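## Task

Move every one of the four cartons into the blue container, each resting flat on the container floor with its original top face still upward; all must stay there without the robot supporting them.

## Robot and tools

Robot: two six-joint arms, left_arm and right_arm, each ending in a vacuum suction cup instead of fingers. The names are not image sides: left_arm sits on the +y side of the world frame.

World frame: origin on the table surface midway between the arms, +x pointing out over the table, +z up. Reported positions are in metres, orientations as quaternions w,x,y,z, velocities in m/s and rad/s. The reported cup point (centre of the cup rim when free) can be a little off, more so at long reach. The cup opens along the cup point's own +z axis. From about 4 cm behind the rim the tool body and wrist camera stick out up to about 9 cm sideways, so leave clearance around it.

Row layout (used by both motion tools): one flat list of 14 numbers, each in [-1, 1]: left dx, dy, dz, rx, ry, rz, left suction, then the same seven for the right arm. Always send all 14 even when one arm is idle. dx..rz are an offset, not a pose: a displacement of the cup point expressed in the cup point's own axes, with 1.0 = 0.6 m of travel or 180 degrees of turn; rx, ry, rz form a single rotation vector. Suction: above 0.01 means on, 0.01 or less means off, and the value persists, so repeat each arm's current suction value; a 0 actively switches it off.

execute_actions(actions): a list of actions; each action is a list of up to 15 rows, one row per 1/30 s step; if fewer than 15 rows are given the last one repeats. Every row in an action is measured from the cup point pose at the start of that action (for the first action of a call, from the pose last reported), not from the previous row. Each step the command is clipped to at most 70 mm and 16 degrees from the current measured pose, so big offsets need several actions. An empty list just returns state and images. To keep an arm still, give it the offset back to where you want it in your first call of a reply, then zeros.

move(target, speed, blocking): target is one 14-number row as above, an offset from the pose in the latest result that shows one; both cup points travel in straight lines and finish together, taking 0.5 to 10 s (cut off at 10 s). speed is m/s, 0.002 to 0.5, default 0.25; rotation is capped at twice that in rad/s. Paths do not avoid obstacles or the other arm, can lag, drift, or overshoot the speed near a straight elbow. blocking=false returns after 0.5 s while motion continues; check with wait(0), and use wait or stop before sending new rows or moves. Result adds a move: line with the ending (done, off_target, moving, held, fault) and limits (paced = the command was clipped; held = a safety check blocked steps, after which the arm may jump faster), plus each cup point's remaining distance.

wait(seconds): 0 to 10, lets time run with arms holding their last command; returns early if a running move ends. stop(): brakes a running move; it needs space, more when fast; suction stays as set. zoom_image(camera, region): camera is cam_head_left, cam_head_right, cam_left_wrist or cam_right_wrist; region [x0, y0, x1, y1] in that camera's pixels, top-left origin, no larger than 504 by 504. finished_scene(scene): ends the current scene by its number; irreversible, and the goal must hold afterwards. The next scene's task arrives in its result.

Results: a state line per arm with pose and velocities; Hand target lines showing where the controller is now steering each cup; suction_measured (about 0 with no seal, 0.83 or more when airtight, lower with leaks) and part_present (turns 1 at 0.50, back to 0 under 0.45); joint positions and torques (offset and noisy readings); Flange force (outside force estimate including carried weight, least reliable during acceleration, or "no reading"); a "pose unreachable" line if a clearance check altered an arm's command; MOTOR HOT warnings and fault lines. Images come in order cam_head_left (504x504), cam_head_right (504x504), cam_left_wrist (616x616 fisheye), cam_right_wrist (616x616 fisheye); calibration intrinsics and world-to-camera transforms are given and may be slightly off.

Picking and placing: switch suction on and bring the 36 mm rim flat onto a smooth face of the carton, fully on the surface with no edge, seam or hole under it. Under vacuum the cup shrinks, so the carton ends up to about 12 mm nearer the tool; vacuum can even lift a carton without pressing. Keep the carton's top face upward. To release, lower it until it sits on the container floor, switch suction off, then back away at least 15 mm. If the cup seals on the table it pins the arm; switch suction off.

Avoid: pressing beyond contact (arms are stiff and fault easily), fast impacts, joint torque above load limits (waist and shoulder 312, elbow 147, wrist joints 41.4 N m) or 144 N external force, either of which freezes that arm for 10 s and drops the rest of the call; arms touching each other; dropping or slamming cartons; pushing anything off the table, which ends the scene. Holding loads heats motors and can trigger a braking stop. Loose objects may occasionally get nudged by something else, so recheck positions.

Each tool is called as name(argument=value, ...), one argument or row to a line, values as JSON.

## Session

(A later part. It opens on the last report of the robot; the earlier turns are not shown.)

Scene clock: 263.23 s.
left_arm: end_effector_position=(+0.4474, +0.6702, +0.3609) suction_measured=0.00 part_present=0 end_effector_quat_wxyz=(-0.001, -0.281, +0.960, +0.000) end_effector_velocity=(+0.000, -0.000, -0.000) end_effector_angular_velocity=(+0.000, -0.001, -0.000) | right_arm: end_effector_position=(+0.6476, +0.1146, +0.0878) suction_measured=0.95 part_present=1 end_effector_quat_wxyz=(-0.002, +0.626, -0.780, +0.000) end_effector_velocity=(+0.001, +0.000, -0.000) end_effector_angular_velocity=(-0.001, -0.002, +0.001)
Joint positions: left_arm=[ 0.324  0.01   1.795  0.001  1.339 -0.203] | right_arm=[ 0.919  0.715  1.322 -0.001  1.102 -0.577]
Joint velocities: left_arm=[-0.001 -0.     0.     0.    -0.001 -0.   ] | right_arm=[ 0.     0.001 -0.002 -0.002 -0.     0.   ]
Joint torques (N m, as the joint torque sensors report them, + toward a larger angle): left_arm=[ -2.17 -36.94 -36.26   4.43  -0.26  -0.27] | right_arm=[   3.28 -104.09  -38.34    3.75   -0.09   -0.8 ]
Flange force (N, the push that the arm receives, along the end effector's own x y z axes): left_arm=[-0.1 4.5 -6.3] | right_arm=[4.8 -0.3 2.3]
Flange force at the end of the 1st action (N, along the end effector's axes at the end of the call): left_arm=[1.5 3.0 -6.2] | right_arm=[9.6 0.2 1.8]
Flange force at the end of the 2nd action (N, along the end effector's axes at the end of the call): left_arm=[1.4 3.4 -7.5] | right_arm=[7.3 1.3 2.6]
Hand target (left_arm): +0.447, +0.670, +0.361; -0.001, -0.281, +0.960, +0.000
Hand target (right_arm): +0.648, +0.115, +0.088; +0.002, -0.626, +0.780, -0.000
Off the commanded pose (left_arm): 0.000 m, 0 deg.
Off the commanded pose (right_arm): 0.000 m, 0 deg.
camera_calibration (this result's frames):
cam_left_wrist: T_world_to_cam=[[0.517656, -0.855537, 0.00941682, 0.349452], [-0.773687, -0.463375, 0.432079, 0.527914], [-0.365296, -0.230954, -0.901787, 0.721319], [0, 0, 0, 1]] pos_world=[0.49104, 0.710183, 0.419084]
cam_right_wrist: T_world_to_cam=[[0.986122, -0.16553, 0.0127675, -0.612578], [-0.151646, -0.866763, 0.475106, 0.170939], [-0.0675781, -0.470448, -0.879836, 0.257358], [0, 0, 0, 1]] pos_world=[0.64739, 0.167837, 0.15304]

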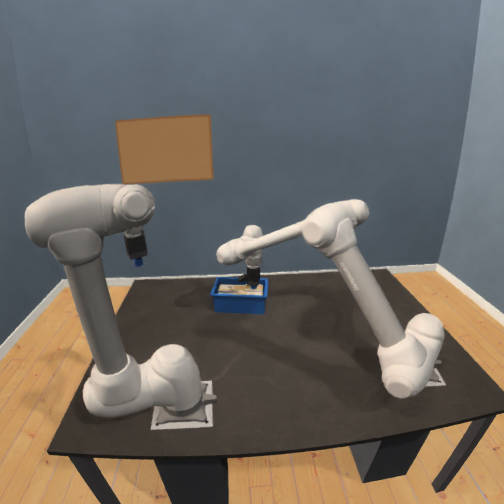

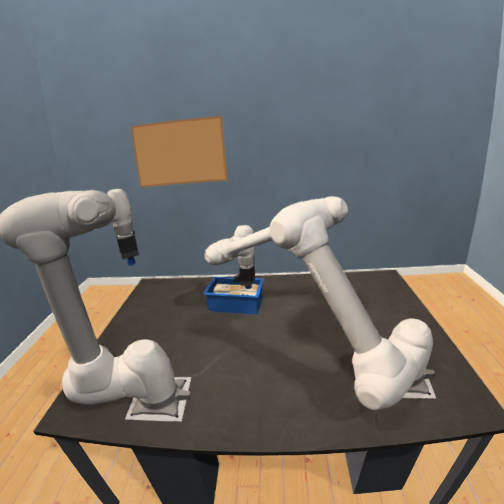

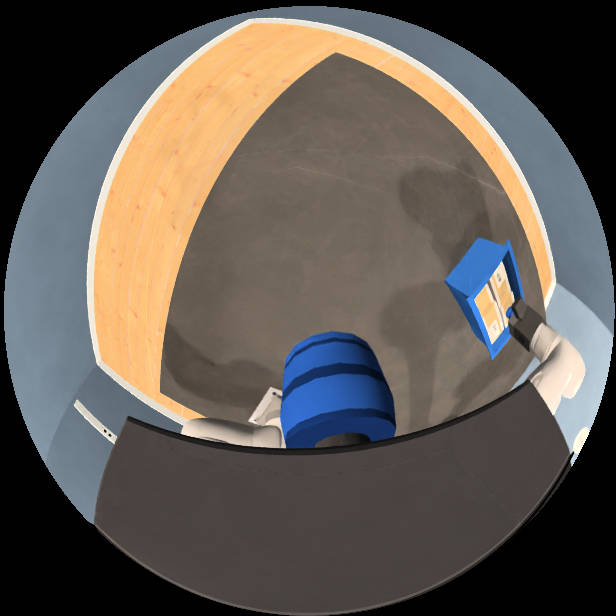

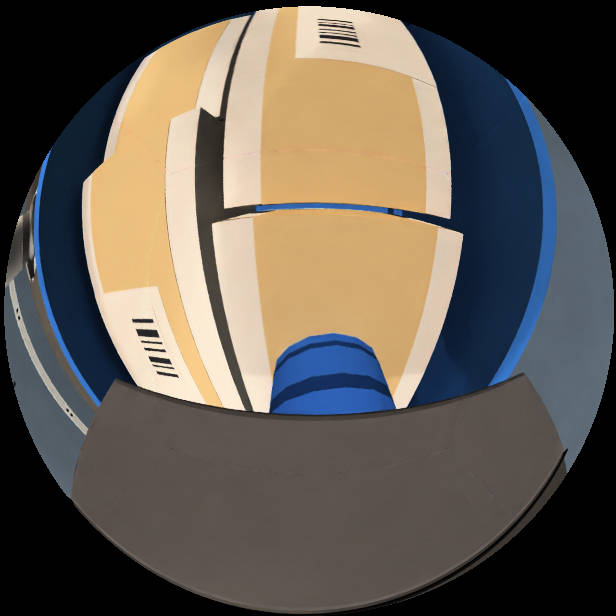

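execute_actions(
  actions=[
    [[0,0,0,0,0,0,0,0,0,0.005,0,0,0,1]],
    [[0,0,0,0,0,0,0,0,0,0,0,0,0,0]],
  ],
)

move(
  target=[0,0,0,0,0,0,0,0.03,0,-0.25,0,0,0,0],
)

Scene clock: 267.70 s.
left_arm: end_effector_position=(+0.4474, +0.6702, +0.3609) suction_measured=0.00 part_present=0 end_effector_quat_wxyz=(-0.001, -0.281, +0.960, +0.000) end_effector_velocity=(+0.000, +0.000, -0.000) end_effector_angular_velocity=(+0.000, -0.001, +0.000) | right_arm: end_effector_position=(+0.6476, +0.1146, +0.0848) suction_measured=0.01 part_present=0 end_effector_quat_wxyz=(-0.002, +0.626, -0.780, +0.000) end_effector_velocity=(-0.000, -0.001, -0.000) end_effector_angular_velocity=(+0.001, +0.001, -0.002)
Joint positions: left_arm=[ 0.324  0.01   1.795  0.001  1.339 -0.203] | right_arm=[ 0.919  0.717  1.324 -0.001  1.098 -0.577]
Joint velocities: left_arm=[-0.     0.    -0.     0.    -0.001 -0.   ] | right_arm=[-0.001 -0.001  0.002  0.002 -0.     0.   ]
Joint torques (N m, as the joint torque sensors report them, + toward a larger angle): left_arm=[ -2.45 -36.52 -36.82   4.36  -0.31  -0.23] | right_arm=[  3.   -92.22 -33.58   3.7   -0.35  -0.73]
Flange force (N, the push that the arm receives, along the end effector's own x y z axes): left_arm=[1.1 5.1 -5.7] | right_arm=[9.5 2.6 -10.5]
Flange force at the end of the 1st action (N, along the end effector's axes at the end of the call): left_arm=[0.7 3.4 -5.5] | right_arm=[6.2 -0.3 1.3]
Hand target (left_arm): +0.447, +0.670, +0.361; -0.001, -0.281, +0.960, +0.000
Hand target (right_arm): +0.648, +0.115, +0.085; +0.002, -0.626, +0.780, -0.000
Off the commanded pose (left_arm): 0.000 m, 0 deg.
Off the commanded pose (right_arm): 0.000 m, 0 deg.
camera_calibration (this result's frames):
cam_left_wrist: T_world_to_cam=[[0.517656, -0.855537, 0.00941669, 0.349452], [-0.773687, -0.463375, 0.432079, 0.527915], [-0.365296, -0.230954, -0.901787, 0.721319], [0, 0, 0, 1]] pos_world=[0.49104, 0.710183, 0.419085]
cam_right_wrist: T_world_to_cam=[[0.986123, -0.165523, 0.0127679, -0.612544], [-0.15164, -0.866766, 0.475103, 0.17237], [-0.0675738, -0.470446, -0.879838, 0.254722], [0, 0, 0, 1]] pos_world=[0.647394, 0.167847, 0.150041]

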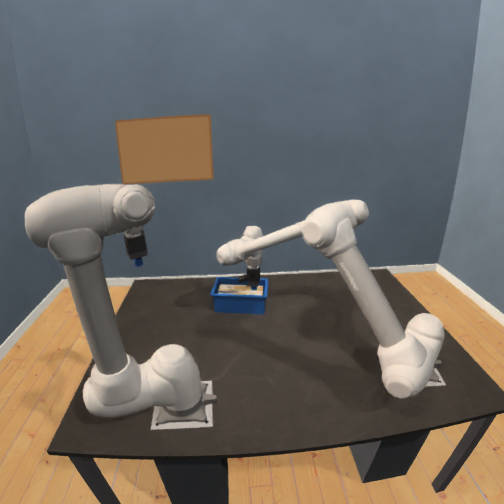

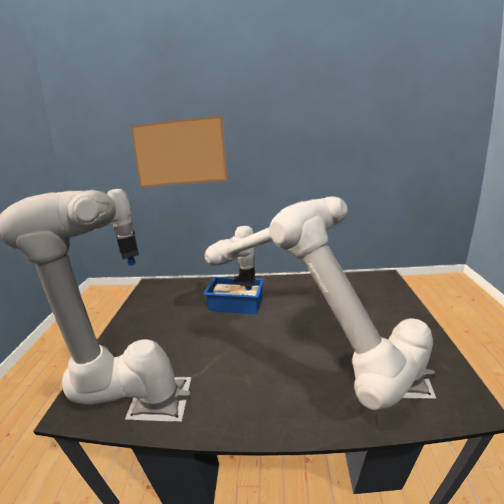

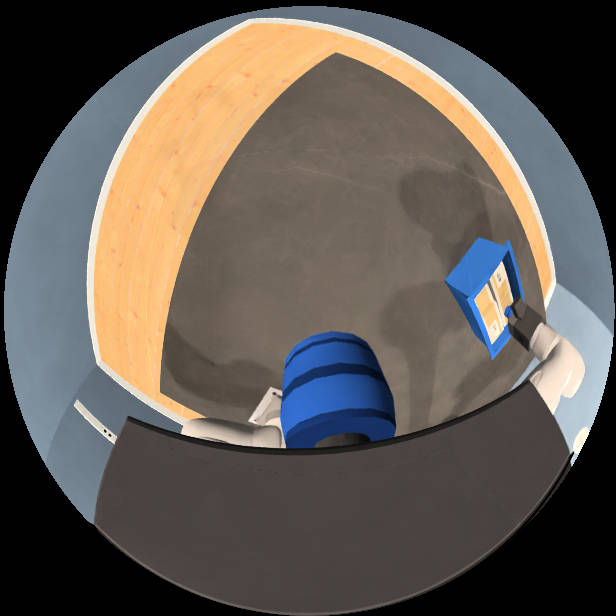

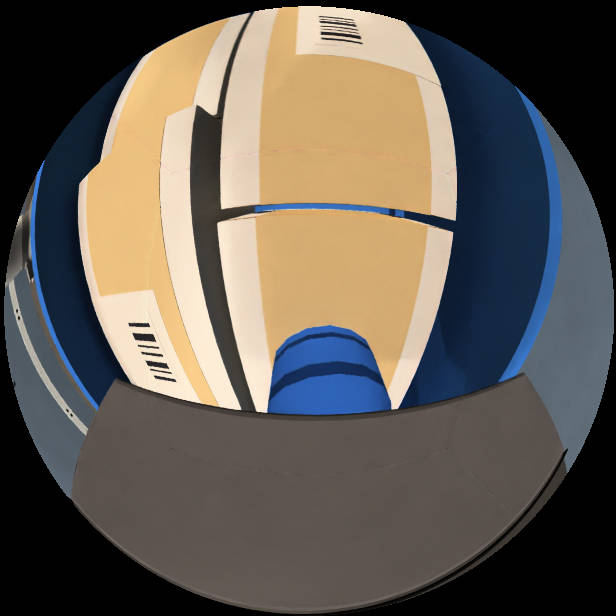

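Scene clock: 268.77 s.
left_arm: end_effector_position=(+0.4474, +0.6702, +0.3609) suction_measured=0.00 part_present=0 end_effector_quat_wxyz=(-0.001, -0.281, +0.960, +0.000) end_effector_velocity=(-0.000, -0.000, +0.000) end_effector_angular_velocity=(+0.001, -0.001, -0.001) | right_arm: end_effector_position=(+0.6433, +0.0966, +0.2347) suction_measured=0.01 part_present=0 end_effector_quat_wxyz=(-0.002, +0.626, -0.780, +0.000) end_effector_velocity=(-0.001, +0.001, +0.001) end_effector_angular_velocity=(-0.000, -0.001, +0.002)
Joint positions: left_arm=[ 0.324  0.01   1.795  0.001  1.339 -0.203] | right_arm=[ 0.908  0.601  1.236 -0.001  1.301 -0.588]
Joint velocities: left_arm=[-0.001 -0.001  0.     0.    -0.     0.   ] | right_arm=[ 0.002 -0.    -0.    -0.001  0.001 -0.   ]
Joint torques (N m, as the joint torque sensors report them, + toward a larger angle): left_arm=[ -0.84 -37.36 -36.98   4.31  -0.4   -0.21] | right_arm=[  3.04 -94.27 -39.92   4.23   0.09  -0.85]
Flange force (N, the push that the arm receives, along the end effector's own x y z axes): left_arm=[0.4 1.8 -5.1] | right_arm=[6.8 1.8 0.4]
Hand target (left_arm): +0.447, +0.670, +0.361; -0.001, -0.281, +0.960, +0.000
Hand target (right_arm): +0.643, +0.097, +0.235; +0.002, -0.626, +0.780, -0.000
Off the commanded pose (left_arm): 0.000 m, 0 deg.
Off the commanded pose (right_arm): 0.000 m, 0 deg.
move: done
camera_calibration (this result's frames):
cam_left_wrist: T_world_to_cam=[[0.517656, -0.855537, 0.00941665, 0.349452], [-0.773687, -0.463375, 0.432079, 0.527915], [-0.365296, -0.230953, -0.901787, 0.721319], [0, 0, 0, 1]] pos_world=[0.49104, 0.710183, 0.419085]
cam_right_wrist: T_world_to_cam=[[0.986097, -0.165677, 0.0128038, -0.613239], [-0.151786, -0.866693, 0.475189, 0.0850036], [-0.0676311, -0.470526, -0.879791, 0.377918], [0, 0, 0, 1]] pos_world=[0.643174, 0.149892, 0.299947]

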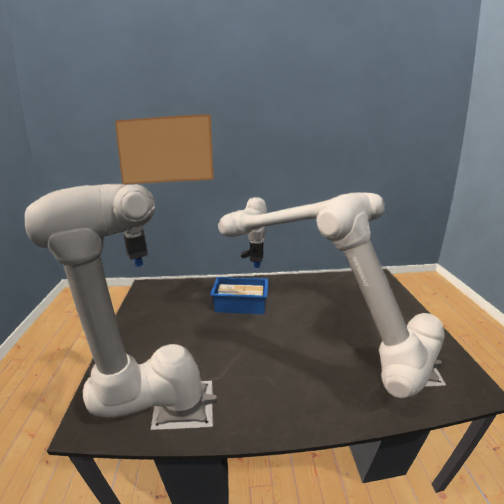

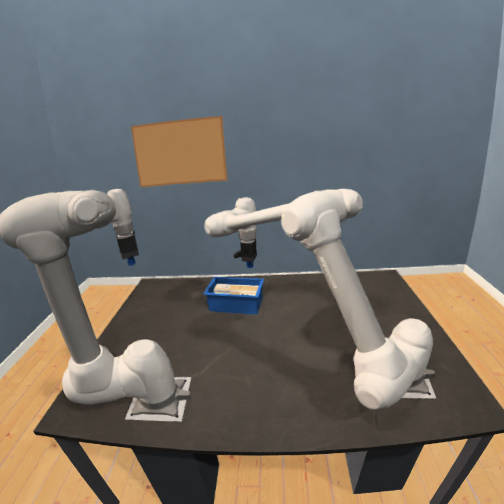

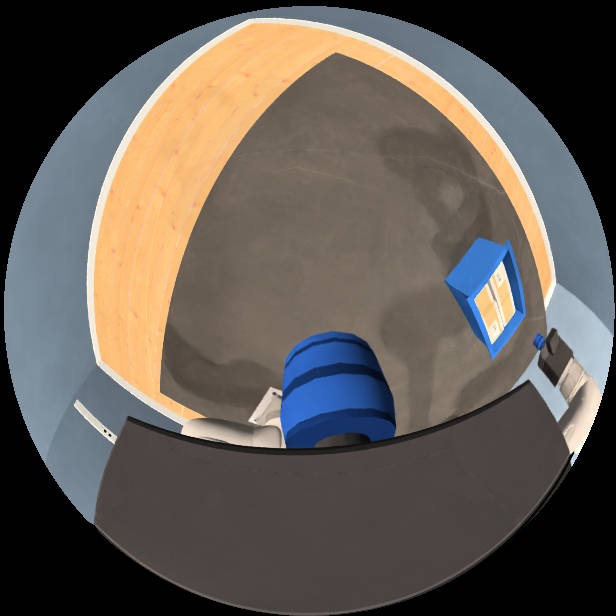

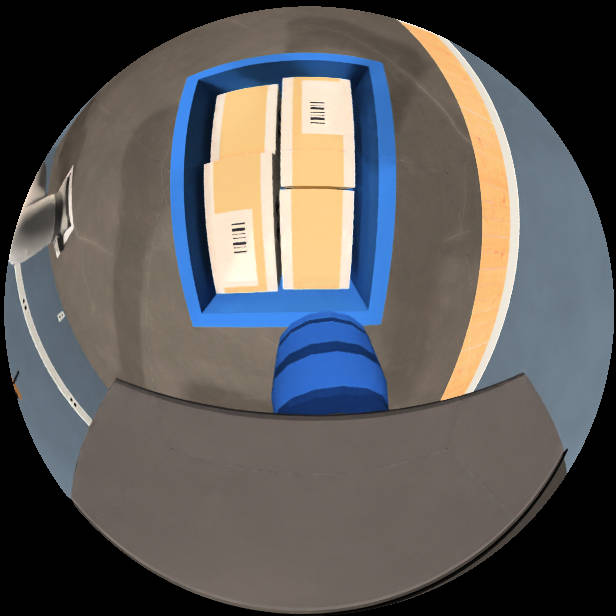

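finished_scene(
  scene=2,
)

The scene is finished: the task was done.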